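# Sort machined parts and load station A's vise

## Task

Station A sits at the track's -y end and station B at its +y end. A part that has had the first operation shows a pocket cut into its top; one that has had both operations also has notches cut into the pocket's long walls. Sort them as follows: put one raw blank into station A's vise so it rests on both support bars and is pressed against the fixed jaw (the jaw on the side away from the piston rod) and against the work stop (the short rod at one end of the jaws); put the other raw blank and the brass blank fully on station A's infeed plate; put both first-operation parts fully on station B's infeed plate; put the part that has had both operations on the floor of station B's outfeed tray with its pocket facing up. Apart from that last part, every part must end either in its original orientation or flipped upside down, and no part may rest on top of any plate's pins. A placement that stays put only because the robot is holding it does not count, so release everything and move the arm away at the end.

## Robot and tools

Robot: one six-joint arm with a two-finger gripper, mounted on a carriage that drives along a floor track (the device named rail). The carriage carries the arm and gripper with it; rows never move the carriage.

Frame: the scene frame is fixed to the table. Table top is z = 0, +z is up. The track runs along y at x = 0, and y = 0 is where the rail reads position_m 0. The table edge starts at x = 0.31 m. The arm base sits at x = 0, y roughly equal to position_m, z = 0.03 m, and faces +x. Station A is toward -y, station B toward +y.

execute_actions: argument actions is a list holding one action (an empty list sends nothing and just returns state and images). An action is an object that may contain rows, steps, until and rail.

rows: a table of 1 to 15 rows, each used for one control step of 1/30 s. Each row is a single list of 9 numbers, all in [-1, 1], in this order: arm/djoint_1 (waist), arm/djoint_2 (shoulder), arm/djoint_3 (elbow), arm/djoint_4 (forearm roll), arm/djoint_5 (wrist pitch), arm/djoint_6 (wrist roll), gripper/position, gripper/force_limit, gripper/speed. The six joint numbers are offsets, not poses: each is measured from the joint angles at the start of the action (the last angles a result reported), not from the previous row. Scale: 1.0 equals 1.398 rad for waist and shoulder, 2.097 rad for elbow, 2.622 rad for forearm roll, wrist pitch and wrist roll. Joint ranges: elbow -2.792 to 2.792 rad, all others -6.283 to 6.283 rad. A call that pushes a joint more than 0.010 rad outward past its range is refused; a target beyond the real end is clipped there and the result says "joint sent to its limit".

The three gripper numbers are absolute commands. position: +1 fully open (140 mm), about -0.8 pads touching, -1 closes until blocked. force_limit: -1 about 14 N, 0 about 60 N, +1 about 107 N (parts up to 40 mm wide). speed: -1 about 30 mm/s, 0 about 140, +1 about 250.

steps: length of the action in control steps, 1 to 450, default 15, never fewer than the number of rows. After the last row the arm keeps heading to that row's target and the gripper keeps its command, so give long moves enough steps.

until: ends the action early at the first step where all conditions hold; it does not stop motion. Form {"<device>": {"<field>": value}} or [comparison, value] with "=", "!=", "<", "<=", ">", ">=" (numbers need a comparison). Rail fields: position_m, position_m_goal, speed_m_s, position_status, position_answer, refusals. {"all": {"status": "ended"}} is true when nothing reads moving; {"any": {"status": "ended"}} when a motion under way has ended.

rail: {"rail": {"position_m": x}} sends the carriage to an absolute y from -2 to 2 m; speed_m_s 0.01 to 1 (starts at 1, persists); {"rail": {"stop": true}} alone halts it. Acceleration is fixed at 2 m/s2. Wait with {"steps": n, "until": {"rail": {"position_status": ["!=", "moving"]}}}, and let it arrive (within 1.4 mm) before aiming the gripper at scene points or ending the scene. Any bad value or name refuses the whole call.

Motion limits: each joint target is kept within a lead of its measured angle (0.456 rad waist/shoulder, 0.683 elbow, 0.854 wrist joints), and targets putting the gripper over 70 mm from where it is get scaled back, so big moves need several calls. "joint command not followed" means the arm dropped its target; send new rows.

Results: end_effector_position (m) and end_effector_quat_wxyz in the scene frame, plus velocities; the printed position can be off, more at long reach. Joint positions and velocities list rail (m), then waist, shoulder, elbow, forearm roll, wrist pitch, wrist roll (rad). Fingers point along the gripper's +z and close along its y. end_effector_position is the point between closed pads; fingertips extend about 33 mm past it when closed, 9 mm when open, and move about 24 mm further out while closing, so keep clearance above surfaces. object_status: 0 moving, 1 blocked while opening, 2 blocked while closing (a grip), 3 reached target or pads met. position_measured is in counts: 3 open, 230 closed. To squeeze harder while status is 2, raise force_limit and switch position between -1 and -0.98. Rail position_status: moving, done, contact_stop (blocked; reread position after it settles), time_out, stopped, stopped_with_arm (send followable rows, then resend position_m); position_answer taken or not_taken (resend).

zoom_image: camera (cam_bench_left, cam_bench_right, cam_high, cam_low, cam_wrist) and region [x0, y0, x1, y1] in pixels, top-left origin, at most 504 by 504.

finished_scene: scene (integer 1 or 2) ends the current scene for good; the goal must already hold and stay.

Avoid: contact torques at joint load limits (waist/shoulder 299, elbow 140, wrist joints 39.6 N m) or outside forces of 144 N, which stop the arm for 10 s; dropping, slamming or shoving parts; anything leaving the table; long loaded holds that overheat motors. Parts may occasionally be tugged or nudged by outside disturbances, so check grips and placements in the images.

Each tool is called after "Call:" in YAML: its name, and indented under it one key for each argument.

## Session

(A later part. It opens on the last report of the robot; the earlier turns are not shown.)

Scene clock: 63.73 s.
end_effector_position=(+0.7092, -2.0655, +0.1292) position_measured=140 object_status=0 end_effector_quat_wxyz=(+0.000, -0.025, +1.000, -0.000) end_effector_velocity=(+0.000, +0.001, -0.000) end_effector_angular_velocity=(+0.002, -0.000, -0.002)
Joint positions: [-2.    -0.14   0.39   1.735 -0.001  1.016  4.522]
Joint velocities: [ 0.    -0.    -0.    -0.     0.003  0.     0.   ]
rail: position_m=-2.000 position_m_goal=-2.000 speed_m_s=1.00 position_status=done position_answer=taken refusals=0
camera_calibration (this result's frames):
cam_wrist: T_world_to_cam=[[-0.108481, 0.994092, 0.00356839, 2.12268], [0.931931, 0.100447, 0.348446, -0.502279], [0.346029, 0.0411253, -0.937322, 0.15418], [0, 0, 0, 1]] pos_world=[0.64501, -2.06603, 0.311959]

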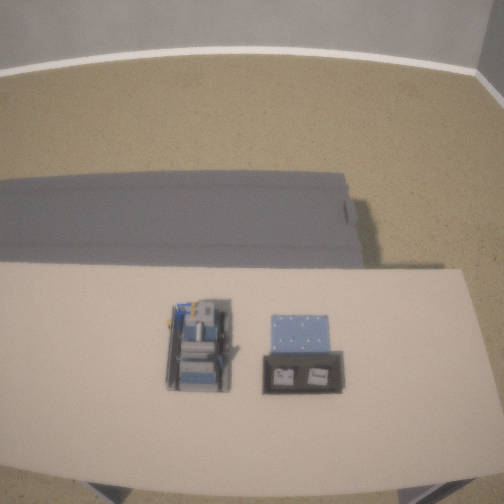

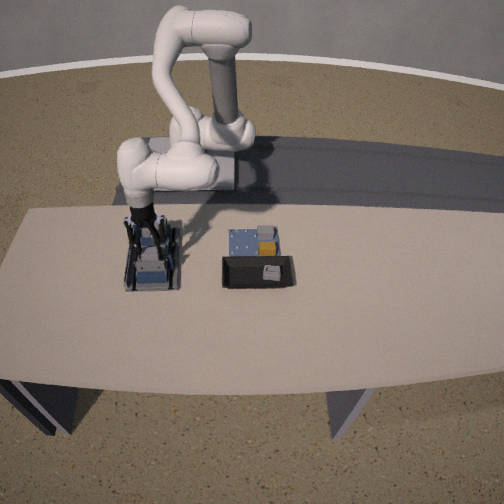

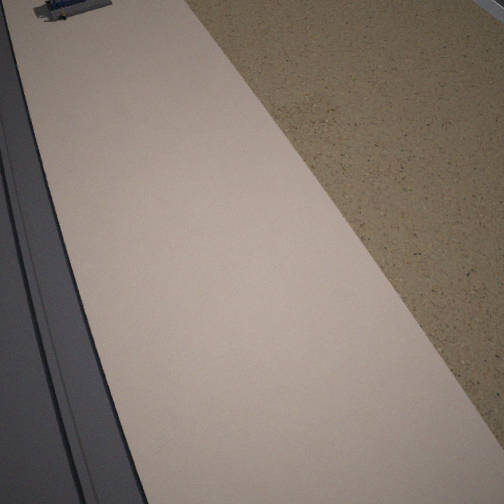

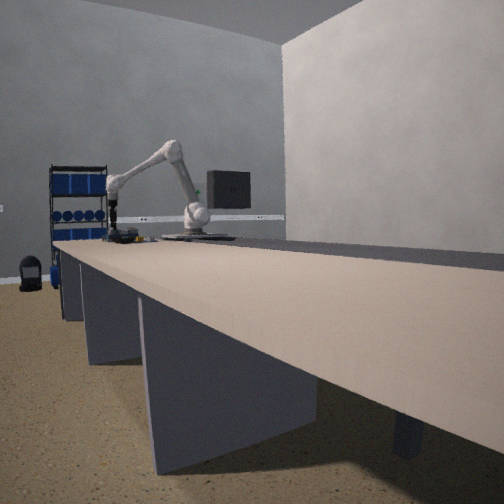

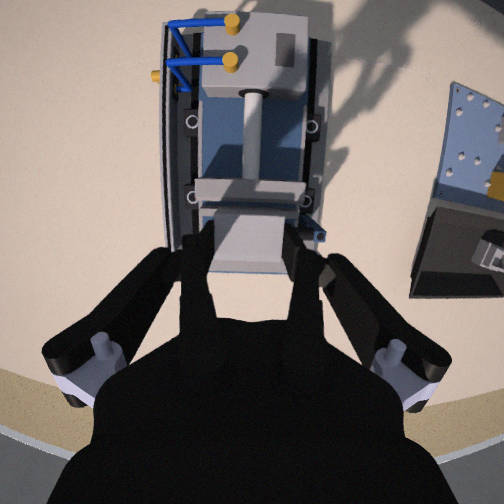

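Call:
execute_actions:
  actions: []

Scene clock: 74.60 s.
end_effector_position=(+0.7091, -2.0654, +0.1291) position_measured=140 object_status=2 end_effector_quat_wxyz=(+0.000, -0.025, +1.000, -0.000) end_effector_velocity=(+0.000, +0.000, -0.000) end_effector_angular_velocity=(+0.000, +0.000, +0.000)
Joint positions: [-2.    -0.14   0.39   1.735 -0.     1.016  4.522]
Joint velocities: [ 0.  0.  0.  0. -0.  0.  0.]
rail: position_m=-2.000 position_m_goal=-2.000 speed_m_s=1.00 position_status=done position_answer=taken refusals=0
camera_calibration (this result's frames):
cam_wrist: T_world_to_cam=[[-0.10839, 0.994101, 0.0038603, 2.1225], [0.932097, 0.100278, 0.348052, -0.502568], [0.345612, 0.0413235, -0.937467, 0.154827], [0, 0, 0, 1]] pos_world=[0.644989, -2.06598, 0.311872]

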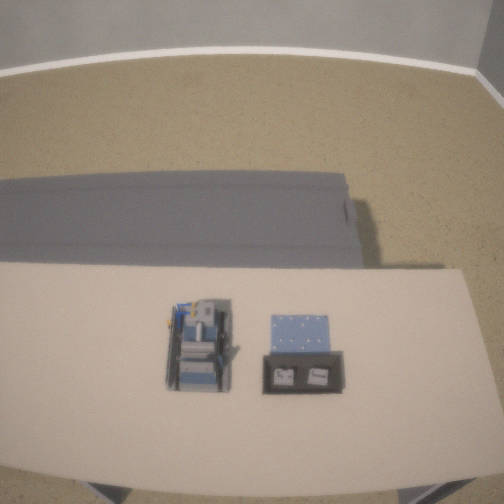

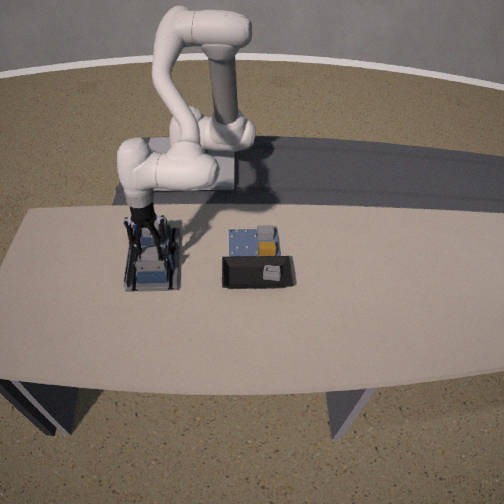

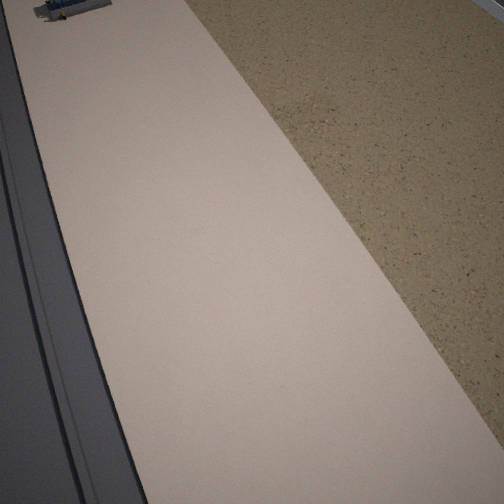

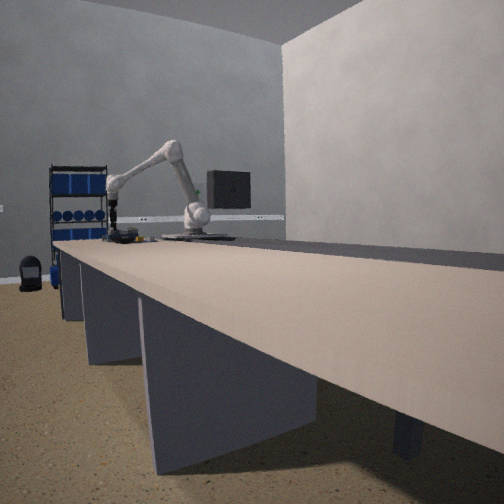

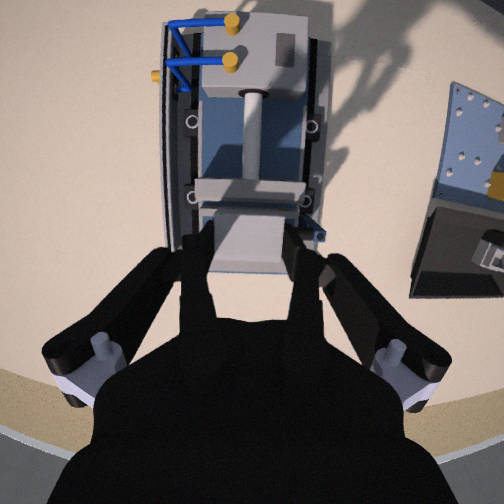

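Call:
execute_actions:
  actions:
    - {"rows":[[0,0.002,-0.0021,0,0.0006,0,-1,-0.8,-0.8]],"steps":15}

Call:
execute_actions:
  actions:
    - {"rows":[[0,0,0,0,0,0,0.15,-0.8,0]],"steps":12}

Call:
execute_actions:
  actions:
    - {"rows":[[0.004,0,0,0,0,0.002,0.15,-0.8,0]],"steps":12}

Call:
execute_actions:
  actions:
    - {"rows":[[0,0,0,0,0,0,-1,-0.8,-0.8]],"steps":25}

Scene clock: 77.97 s.
end_effector_position=(+0.7111, -2.0656, +0.1290) position_measured=140 object_status=2 end_effector_quat_wxyz=(-0.000, -0.025, +1.000, -0.000) end_effector_velocity=(+0.000, -0.000, +0.000) end_effector_angular_velocity=(-0.000, -0.000, +0.000)
Joint positions: [-2.    -0.14   0.393  1.73  -0.     1.018  4.522]
Joint velocities: [ 0. -0.  0. -0. -0. -0. -0.]
rail: position_m=-2.000 position_m_goal=-2.000 speed_m_s=1.00 position_status=done position_answer=taken refusals=0
camera_calibration (this result's frames):
cam_wrist: T_world_to_cam=[[-0.108379, 0.994102, 0.0039689, 2.12294], [0.932166, 0.100238, 0.347879, -0.504532], [0.345429, 0.0414024, -0.937531, 0.154428], [0, 0, 0, 1]] pos_world=[0.647046, -2.06624, 0.311871]

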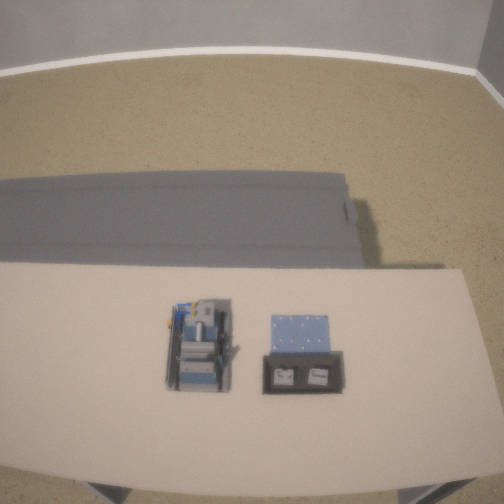

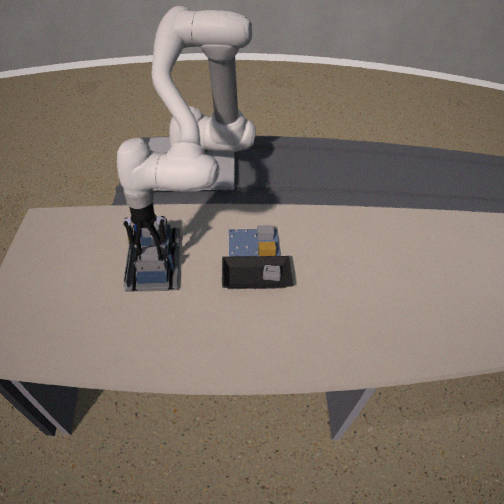

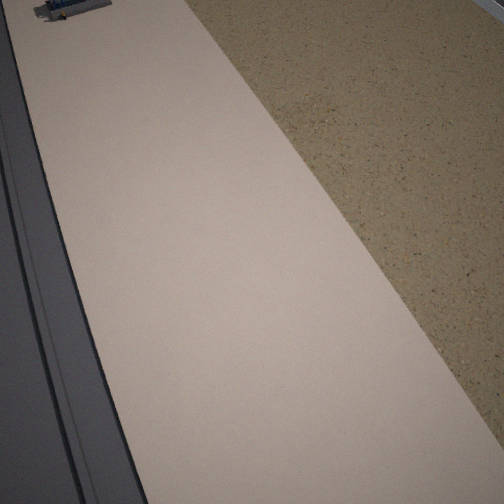

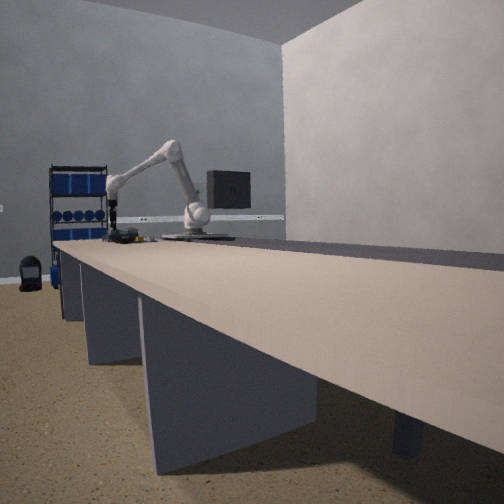

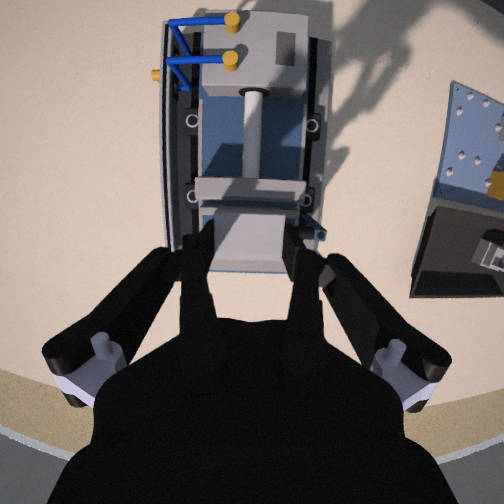

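Scene clock: 78.37 s.
end_effector_position=(+0.7112, -2.0655, +0.1290) position_measured=110 object_status=0 end_effector_quat_wxyz=(-0.000, -0.026, +1.000, -0.000) end_effector_velocity=(-0.001, -0.001, -0.000) end_effector_angular_velocity=(+0.000, +0.001, -0.002)
Joint positions: [-2.    -0.14   0.393  1.73  -0.     1.018  4.522]
Joint velocities: [ 0.    -0.002  0.     0.    -0.     0.001  0.   ]
rail: position_m=-2.000 position_m_goal=-2.000 speed_m_s=1.00 position_status=done position_answer=taken refusals=0
camera_calibration (this result's frames):
cam_wrist: T_world_to_cam=[[-0.108559, 0.994082, 0.0039617, 2.12288], [0.932134, 0.100408, 0.347915, -0.504217], [0.345458, 0.0414623, -0.937518, 0.154447], [0, 0, 0, 1]] pos_world=[0.647102, -2.06609, 0.311811]

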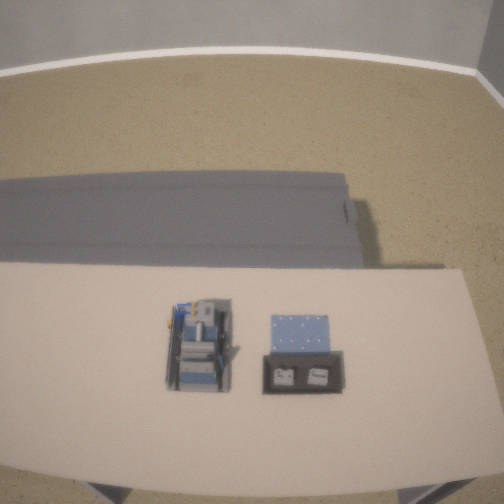

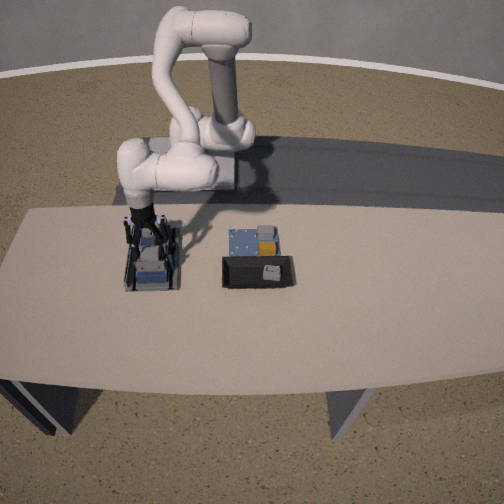

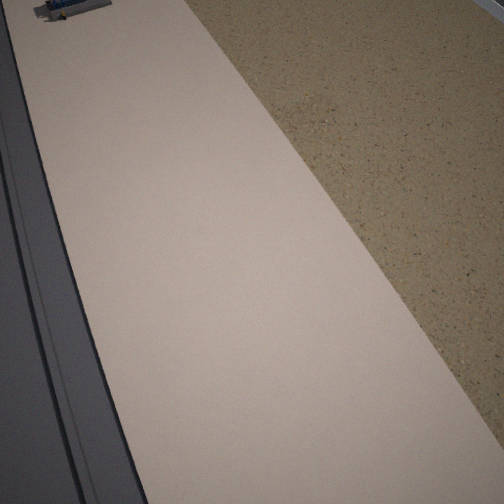

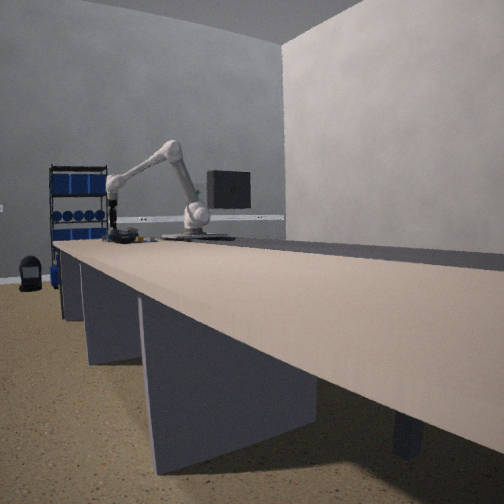

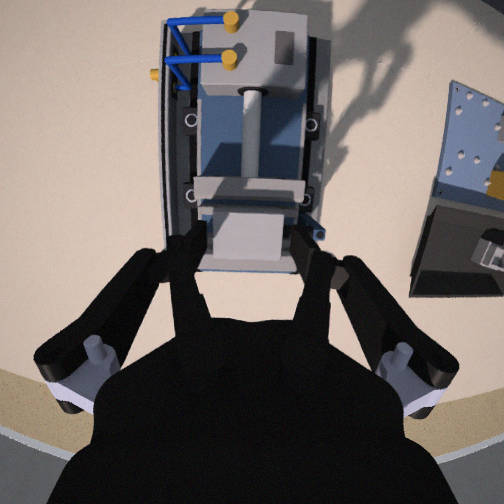

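Scene clock: 78.77 s.
end_effector_position=(+0.7115, -2.0615, +0.1290) position_measured=110 object_status=3 end_effector_quat_wxyz=(-0.000, -0.026, +1.000, -0.000) end_effector_velocity=(+0.000, +0.000, -0.000) end_effector_angular_velocity=(-0.000, -0.000, +0.000)
Joint positions: [-2.    -0.134  0.393  1.73  -0.     1.018  4.527]
Joint velocities: [0. 0. 0. 0. 0. 0. 0.]
rail: position_m=-2.000 position_m_goal=-2.000 speed_m_s=1.00 position_status=done position_answer=taken refusals=0
camera_calibration (this result's frames):
cam_wrist: T_world_to_cam=[[-0.108896, 0.994045, 0.00393914, 2.11913], [0.932119, 0.100733, 0.34786, -0.504226], [0.345392, 0.0415523, -0.937538, 0.154391], [0, 0, 0, 1]] pos_world=[0.647437, -2.06213, 0.3118]

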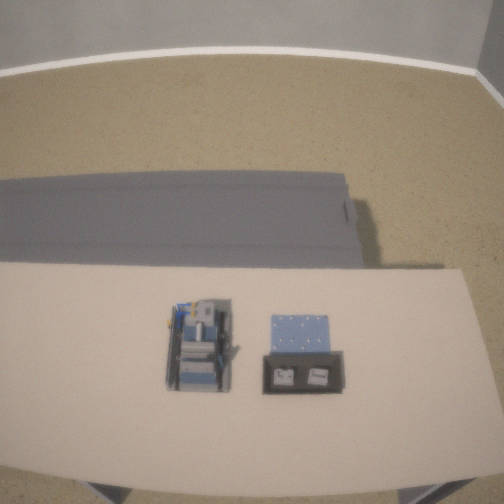

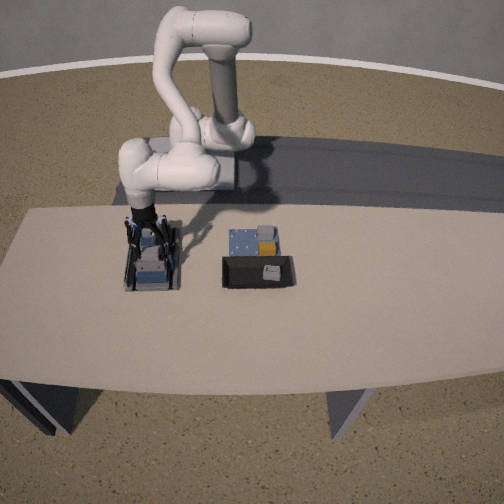

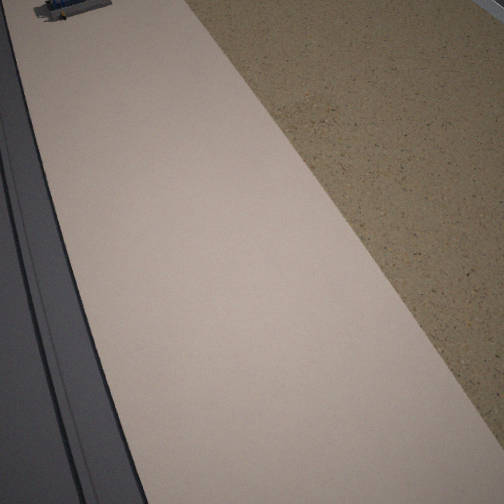

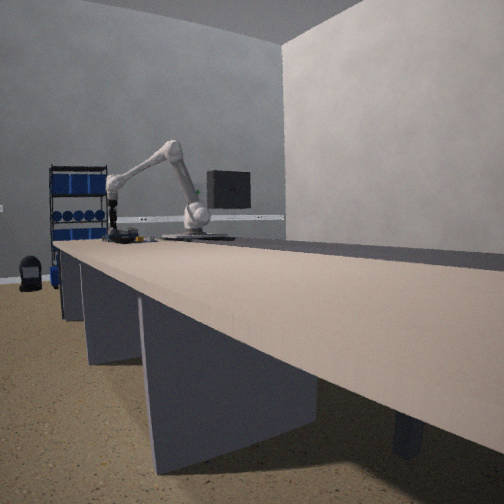

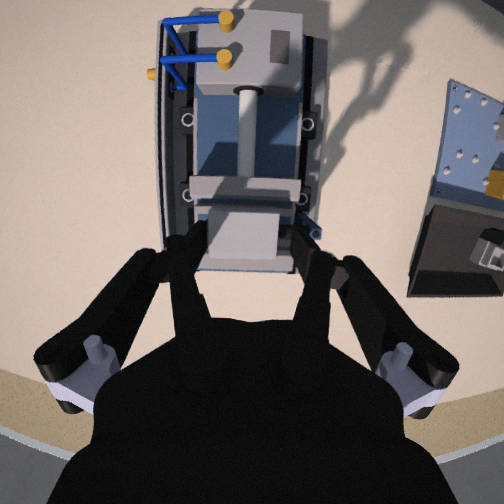

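Scene clock: 79.60 s.
end_effector_position=(+0.7115, -2.0616, +0.1290) position_measured=128 object_status=2 end_effector_quat_wxyz=(-0.000, -0.026, +1.000, -0.000) end_effector_velocity=(-0.000, +0.000, -0.000) end_effector_angular_velocity=(+0.000, +0.000, -0.000)
Joint positions: [-2.    -0.134  0.393  1.73  -0.     1.018  4.527]
Joint velocities: [ 0. -0.  0.  0. -0. -0.  0.]
rail: position_m=-2.000 position_m_goal=-2.000 speed_m_s=1.00 position_status=done position_answer=taken refusals=0
camera_calibration (this result's frames):
cam_wrist: T_world_to_cam=[[-0.108851, 0.99405, 0.00391404, 2.11921], [0.93209, 0.100696, 0.34795, -0.504311], [0.345486, 0.0415229, -0.937505, 0.154329], [0, 0, 0, 1]] pos_world=[0.647422, -2.06222, 0.311864]

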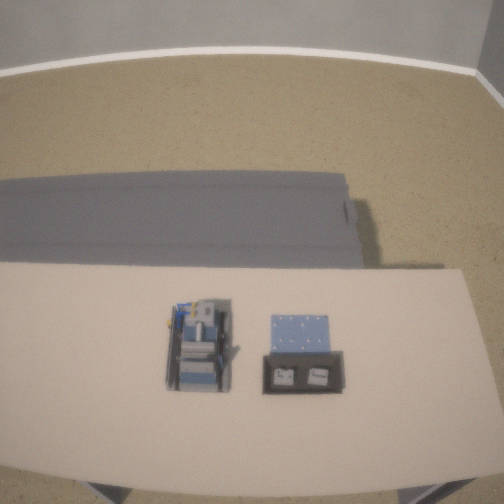

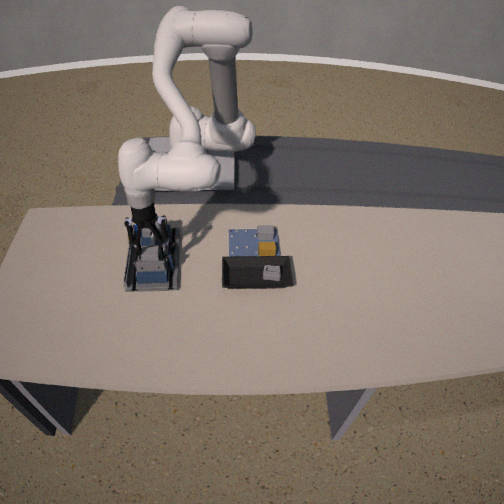

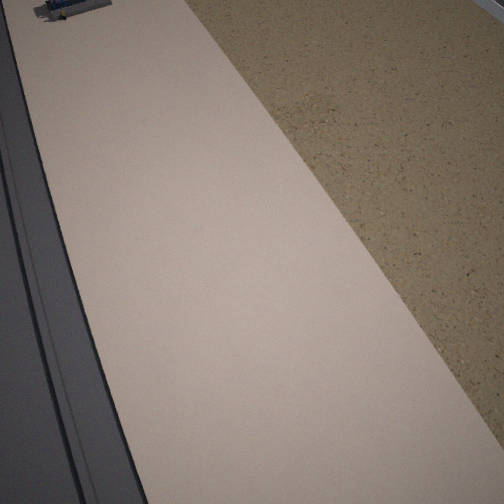

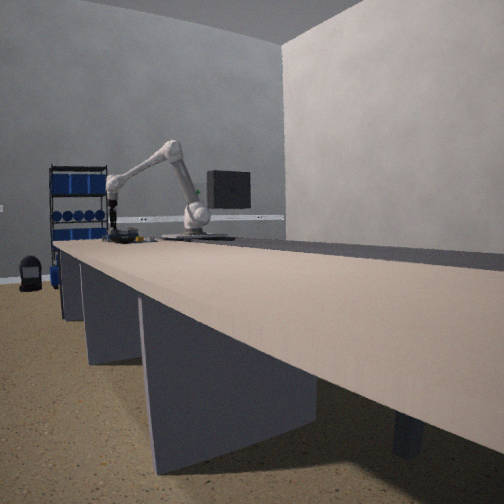

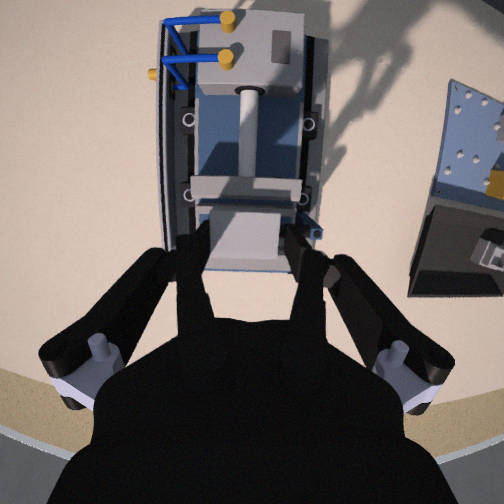

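Call:
execute_actions:
  actions:
    - {"rows":[[0,0,0,0,0,0,0.4,-0.8,0],[0,0,0,0,0,0,0.4,-0.8,0],[0,0,0,0,0,0,0.4,-0.8,0],[0,0,0,0,0,0,0.4,-0.8,0],[0,0,0,0,0,0,0.4,-0.8,0],[0,0,0,0,0,0,0.4,-0.8,0],[0,0,0,0,0,0,0.4,-0.8,0],[0,0,0,0,0,0,0.4,-0.8,0],[0,-0.008,-0.006,0,0.009,0,0.4,-0.8,0],[0,-0.017,-0.0125,0,0.019,0,0.4,-0.8,0],[0,-0.026,-0.019,0,0.029,0,0.4,-0.8,0],[0,-0.0343,-0.0253,0,0.0387,0,0.4,-0.8,0]],"steps":30}

Call:
zoom_image:
  camera: "cam_wrist"
  region: [170, 165, 330, 285]

Scene clock: 84.97 s.
end_effector_position=(+0.7108, -2.0615, +0.1892) position_measured=78 object_status=3 end_effector_quat_wxyz=(-0.000, -0.026, +1.000, -0.000) end_effector_velocity=(-0.000, -0.000, -0.000) end_effector_angular_velocity=(+0.000, +0.000, -0.000)
Joint positions: [-2.    -0.134  0.345  1.677 -0.     1.119  4.527]
Joint velocities: [ 0. -0.  0.  0. -0.  0.  0.]
rail: position_m=-2.000 position_m_goal=-2.000 speed_m_s=1.00 position_status=done position_answer=taken refusals=0
camera_calibration (this result's frames):
cam_wrist: T_world_to_cam=[[-0.108814, 0.994054, 0.00401779, 2.11873], [0.932269, 0.100647, 0.347483, -0.524721], [0.345013, 0.0415569, -0.937678, 0.211419], [0, 0, 0, 1]] pos_world=[0.646787, -2.06211, 0.372062]

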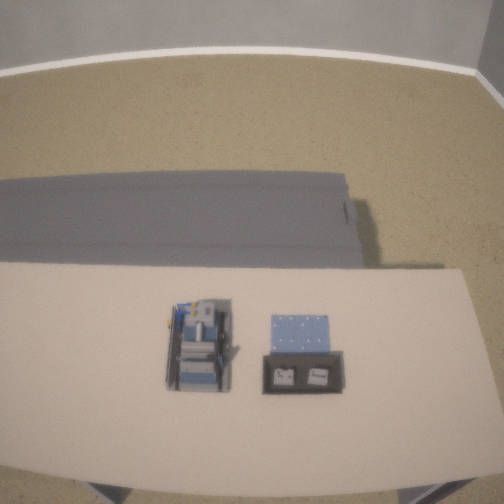

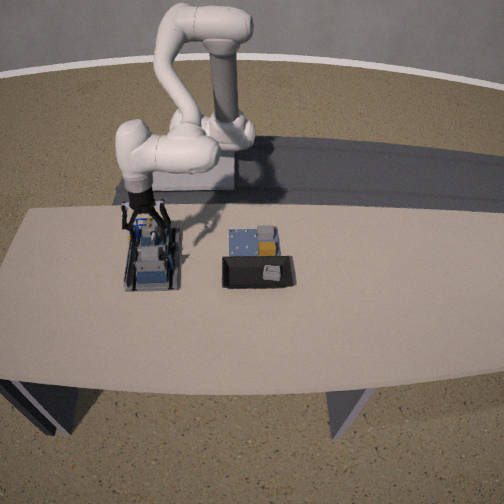

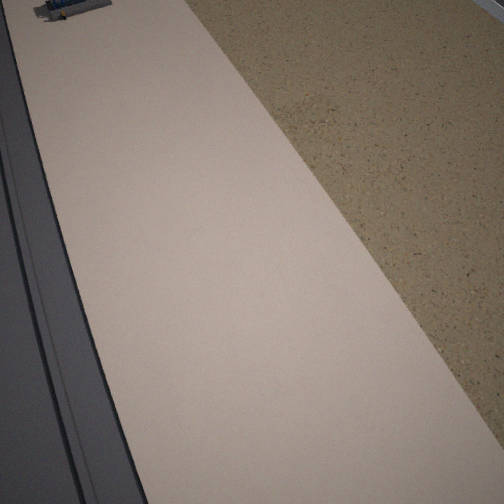

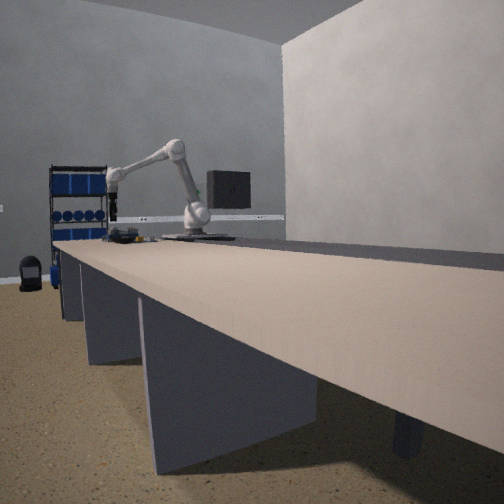

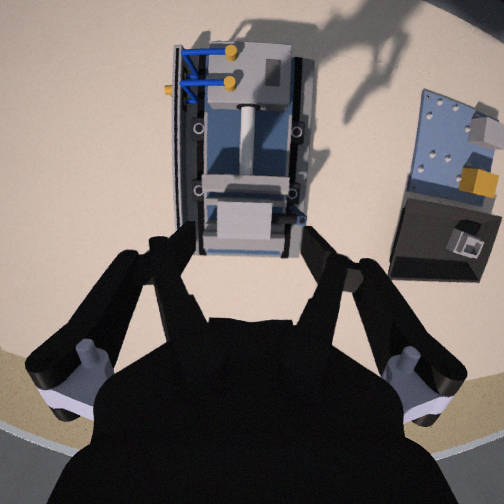

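Region (170, 165, 330, 285) of cam_wrist's 504x504 image, scaled by 3.150, with more detail than that image has; it fills the top 378 rows of this view, and the rest is white.

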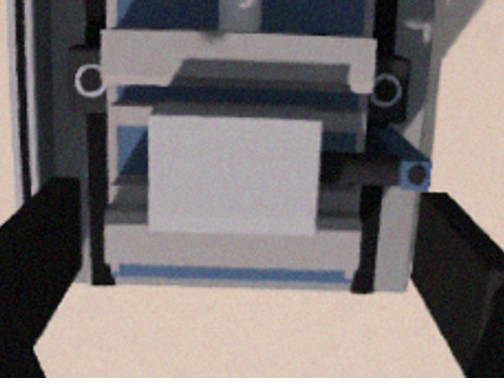

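Call:
execute_actions:
  actions:
    - {"rows":[[0.096,0.0183,-0.0172,0,0.0042,0.0706,0.4,0,0]],"rail":{"position_m":-1.675},"steps":45}

Call:
zoom_image:
  camera: "cam_bench_right"
  region: [110, 210, 210, 300]

Scene clock: 88.53 s.
end_effector_position=(+0.7298, -1.6407, +0.1889) position_measured=78 object_status=3 end_effector_quat_wxyz=(-0.001, -0.000, +1.000, -0.000) end_effector_velocity=(+0.000, +0.000, +0.000) end_effector_angular_velocity=(+0.000, -0.000, -0.000)
Joint positions: [-1.675 -0.     0.371  1.641 -0.     1.13   4.712]
Joint velocities: [ 0.  0. -0. -0.  0.  0.  0.]
rail: position_m=-1.675 position_m_goal=-1.675 speed_m_s=1.00 position_status=done position_answer=taken refusals=0
camera_calibration (this result's frames):
cam_wrist: T_world_to_cam=[[-0.0581353, 0.998301, 0.0039425, 1.67251], [0.93634, 0.0531565, 0.347046, -0.665544], [0.346247, 0.0238671, -0.93784, 0.157215], [0, 0, 0, 1]] pos_world=[0.665973, -1.63804, 0.371823]

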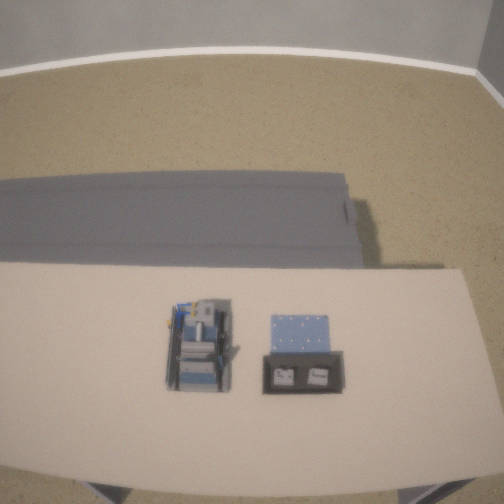

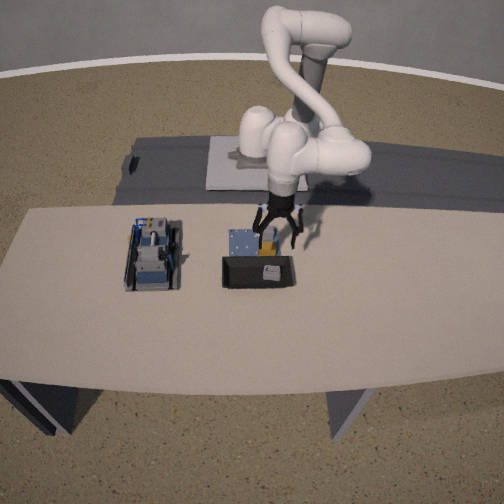

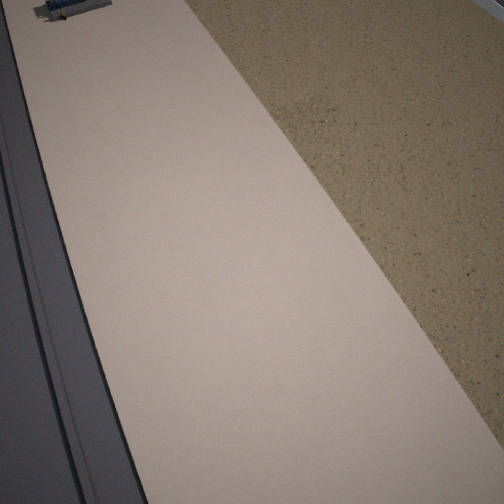

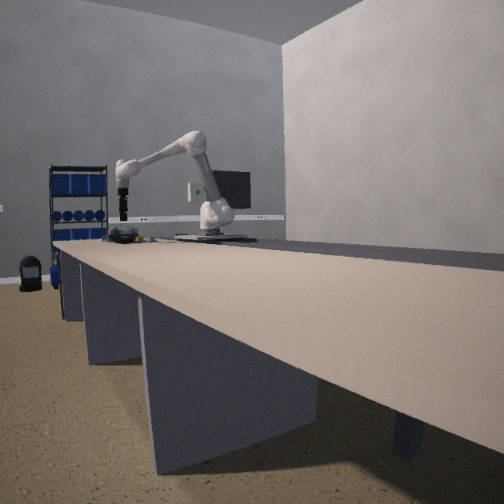

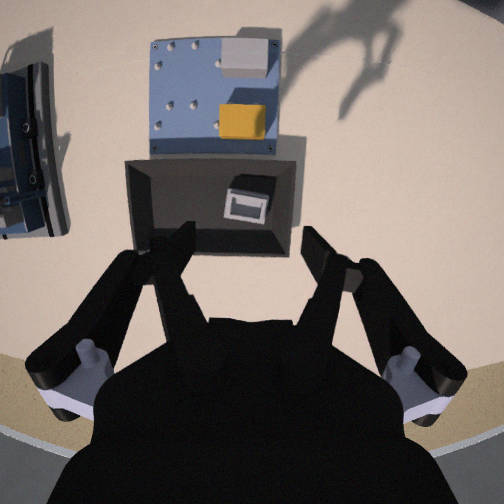

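Region (110, 210, 210, 300) of cam_bench_right's 504x504 image, scaled by 5.040, with more detail than that image has; it fills the top 454 rows of this view, and the rest is white.

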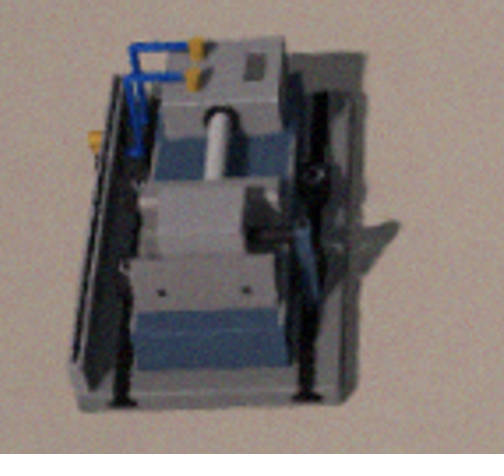

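Call:
zoom_image:
  camera: "cam_wrist"
  region: [170, 165, 330, 285]

Region (170, 165, 330, 285) of cam_wrist's 504x504 image, scaled by 3.150, with more detail than that image has; it fills the top 378 rows of this view, and the rest is white.

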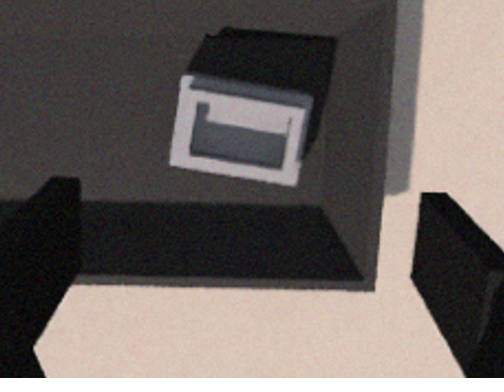

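Call:
execute_actions:
  actions:
    - {"rows":[[0,0.032,0.0361,0,-0.0461,0.0458,0.15,0,0]],"rail":{"position_m":-1.679},"steps":30}

Call:
zoom_image:
  camera: "cam_wrist"
  region: [170, 165, 330, 285]

Scene clock: 97.00 s.
end_effector_position=(+0.7232, -1.6449, +0.1193) position_measured=110 object_status=3 end_effector_quat_wxyz=(-0.000, +0.060, +0.998, -0.000) end_effector_velocity=(-0.000, +0.000, +0.000) end_effector_angular_velocity=(-0.000, -0.000, +0.000)
Joint positions: [-1.679 -0.     0.416  1.717 -0.     1.009  4.832]
Joint velocities: [ 0.  0. -0.  0.  0. -0. -0.]
rail: position_m=-1.679 position_m_goal=-1.679 speed_m_s=1.00 position_status=done position_answer=taken refusals=0
camera_calibration (this result's frames):
cam_wrist: T_world_to_cam=[[0.0618169, 0.99808, 0.00386729, 1.58954], [0.935818, -0.0593069, 0.347459, -0.819628], [0.347022, -0.0178598, -0.937687, 0.0250877], [0, 0, 0, 1]] pos_world=[0.660056, -1.63465, 0.302165]

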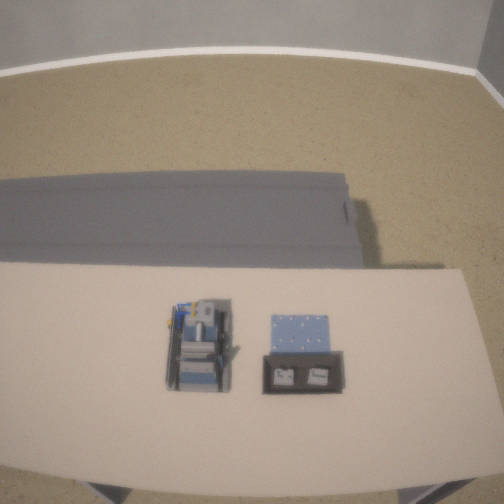

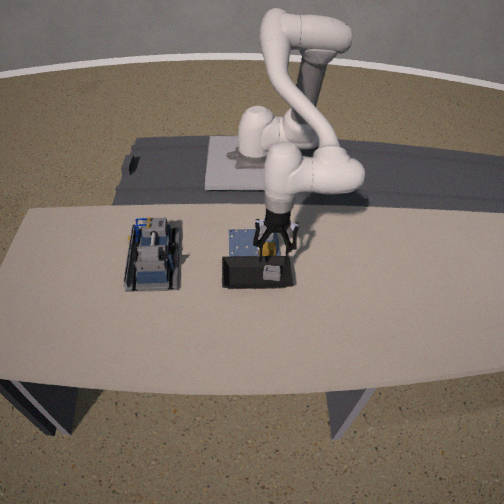

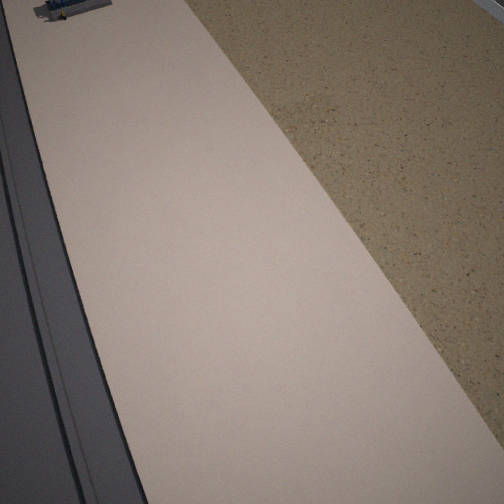

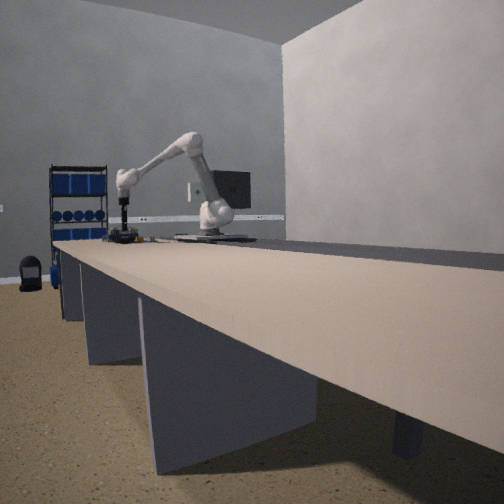

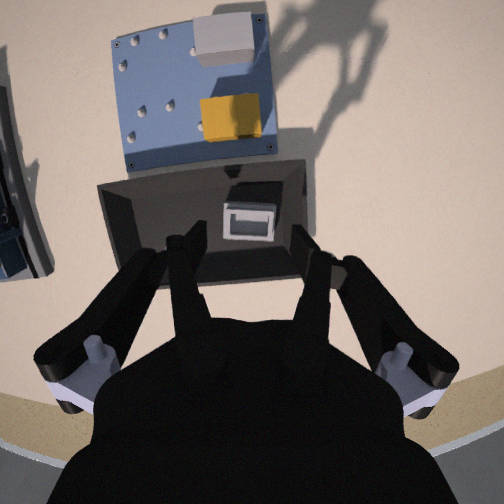

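Region (170, 165, 330, 285) of cam_wrist's 504x504 image, scaled by 3.150, with more detail than that image has; it fills the top 378 rows of this view, and the rest is white.

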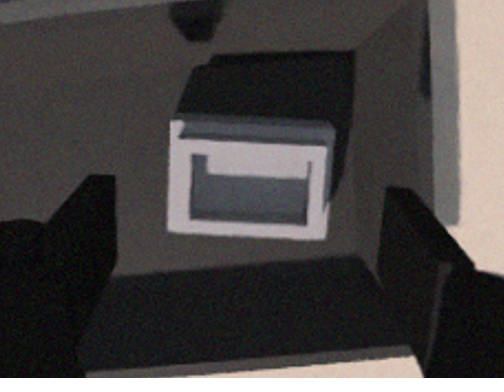

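Call:
execute_actions:
  actions:
    - {"rows":[[0,0.006,0.004,0,-0.0064,0,0.05,0,0],[0,0.012,0.0075,0,-0.0124,0,0.05,0,0],[0,0.019,0.011,0,-0.019,0,0.05,0,0],[0,0.026,0.0143,0,-0.0253,0,0.05,0,0],[0,0.033,0.0173,0,-0.0315,0,0.05,0,0],[0,0.0402,0.02,0,-0.0374,0,0.05,0,0]],"steps":30}

Scene clock: 101.27 s.
end_effector_position=(+0.7232, -1.6449, +0.0594) position_measured=123 object_status=3 end_effector_quat_wxyz=(-0.000, +0.060, +0.998, -0.000) end_effector_velocity=(+0.000, -0.000, +0.000) end_effector_angular_velocity=(-0.000, -0.000, +0.000)
Joint positions: [-1.679 -0.     0.472  1.759 -0.     0.911  4.832]
Joint velocities: [ 0. -0. -0.  0.  0. -0. -0.]
rail: position_m=-1.679 position_m_goal=-1.679 speed_m_s=1.00 position_status=done position_answer=taken refusals=0
camera_calibration (this result's frames):
cam_wrist: T_world_to_cam=[[0.0617415, 0.998085, 0.00388206, 1.58979], [0.935865, -0.0592435, 0.347343, -0.798698], [0.346908, -0.0178124, -0.93773, -0.0308913], [0, 0, 0, 1]] pos_world=[0.660034, -1.63461, 0.242283]

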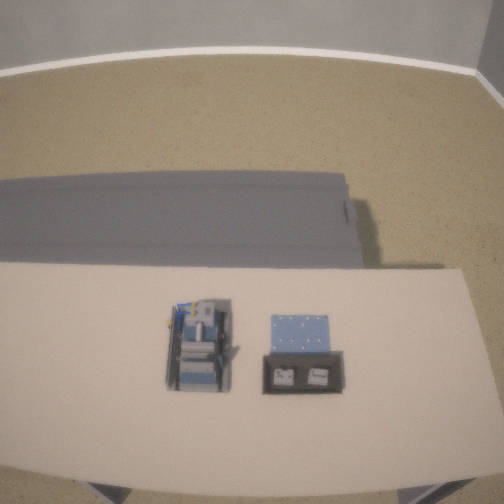

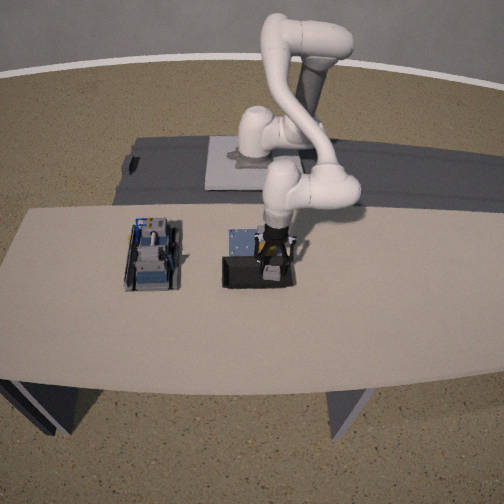

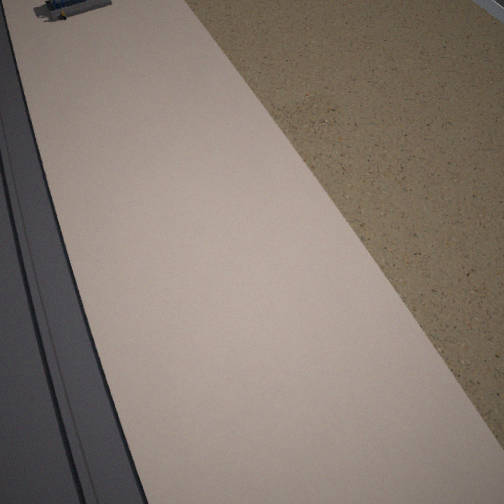

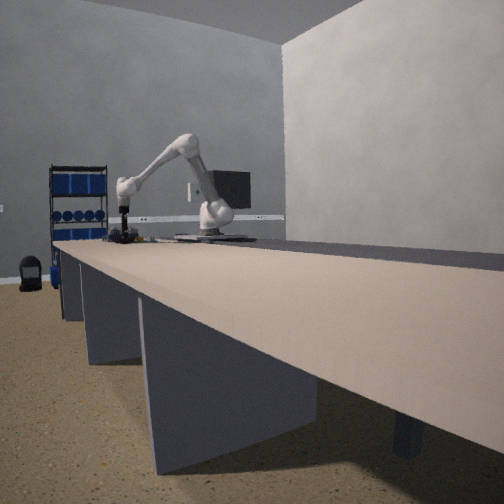

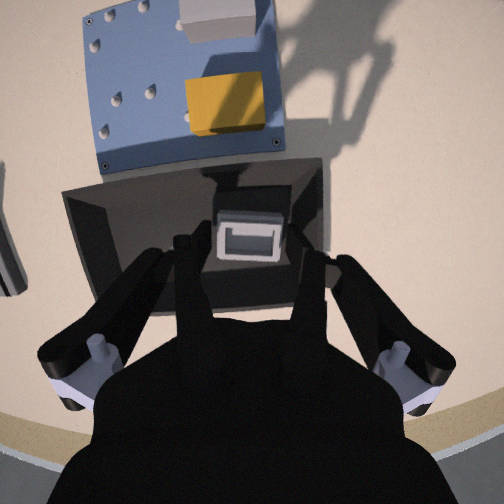

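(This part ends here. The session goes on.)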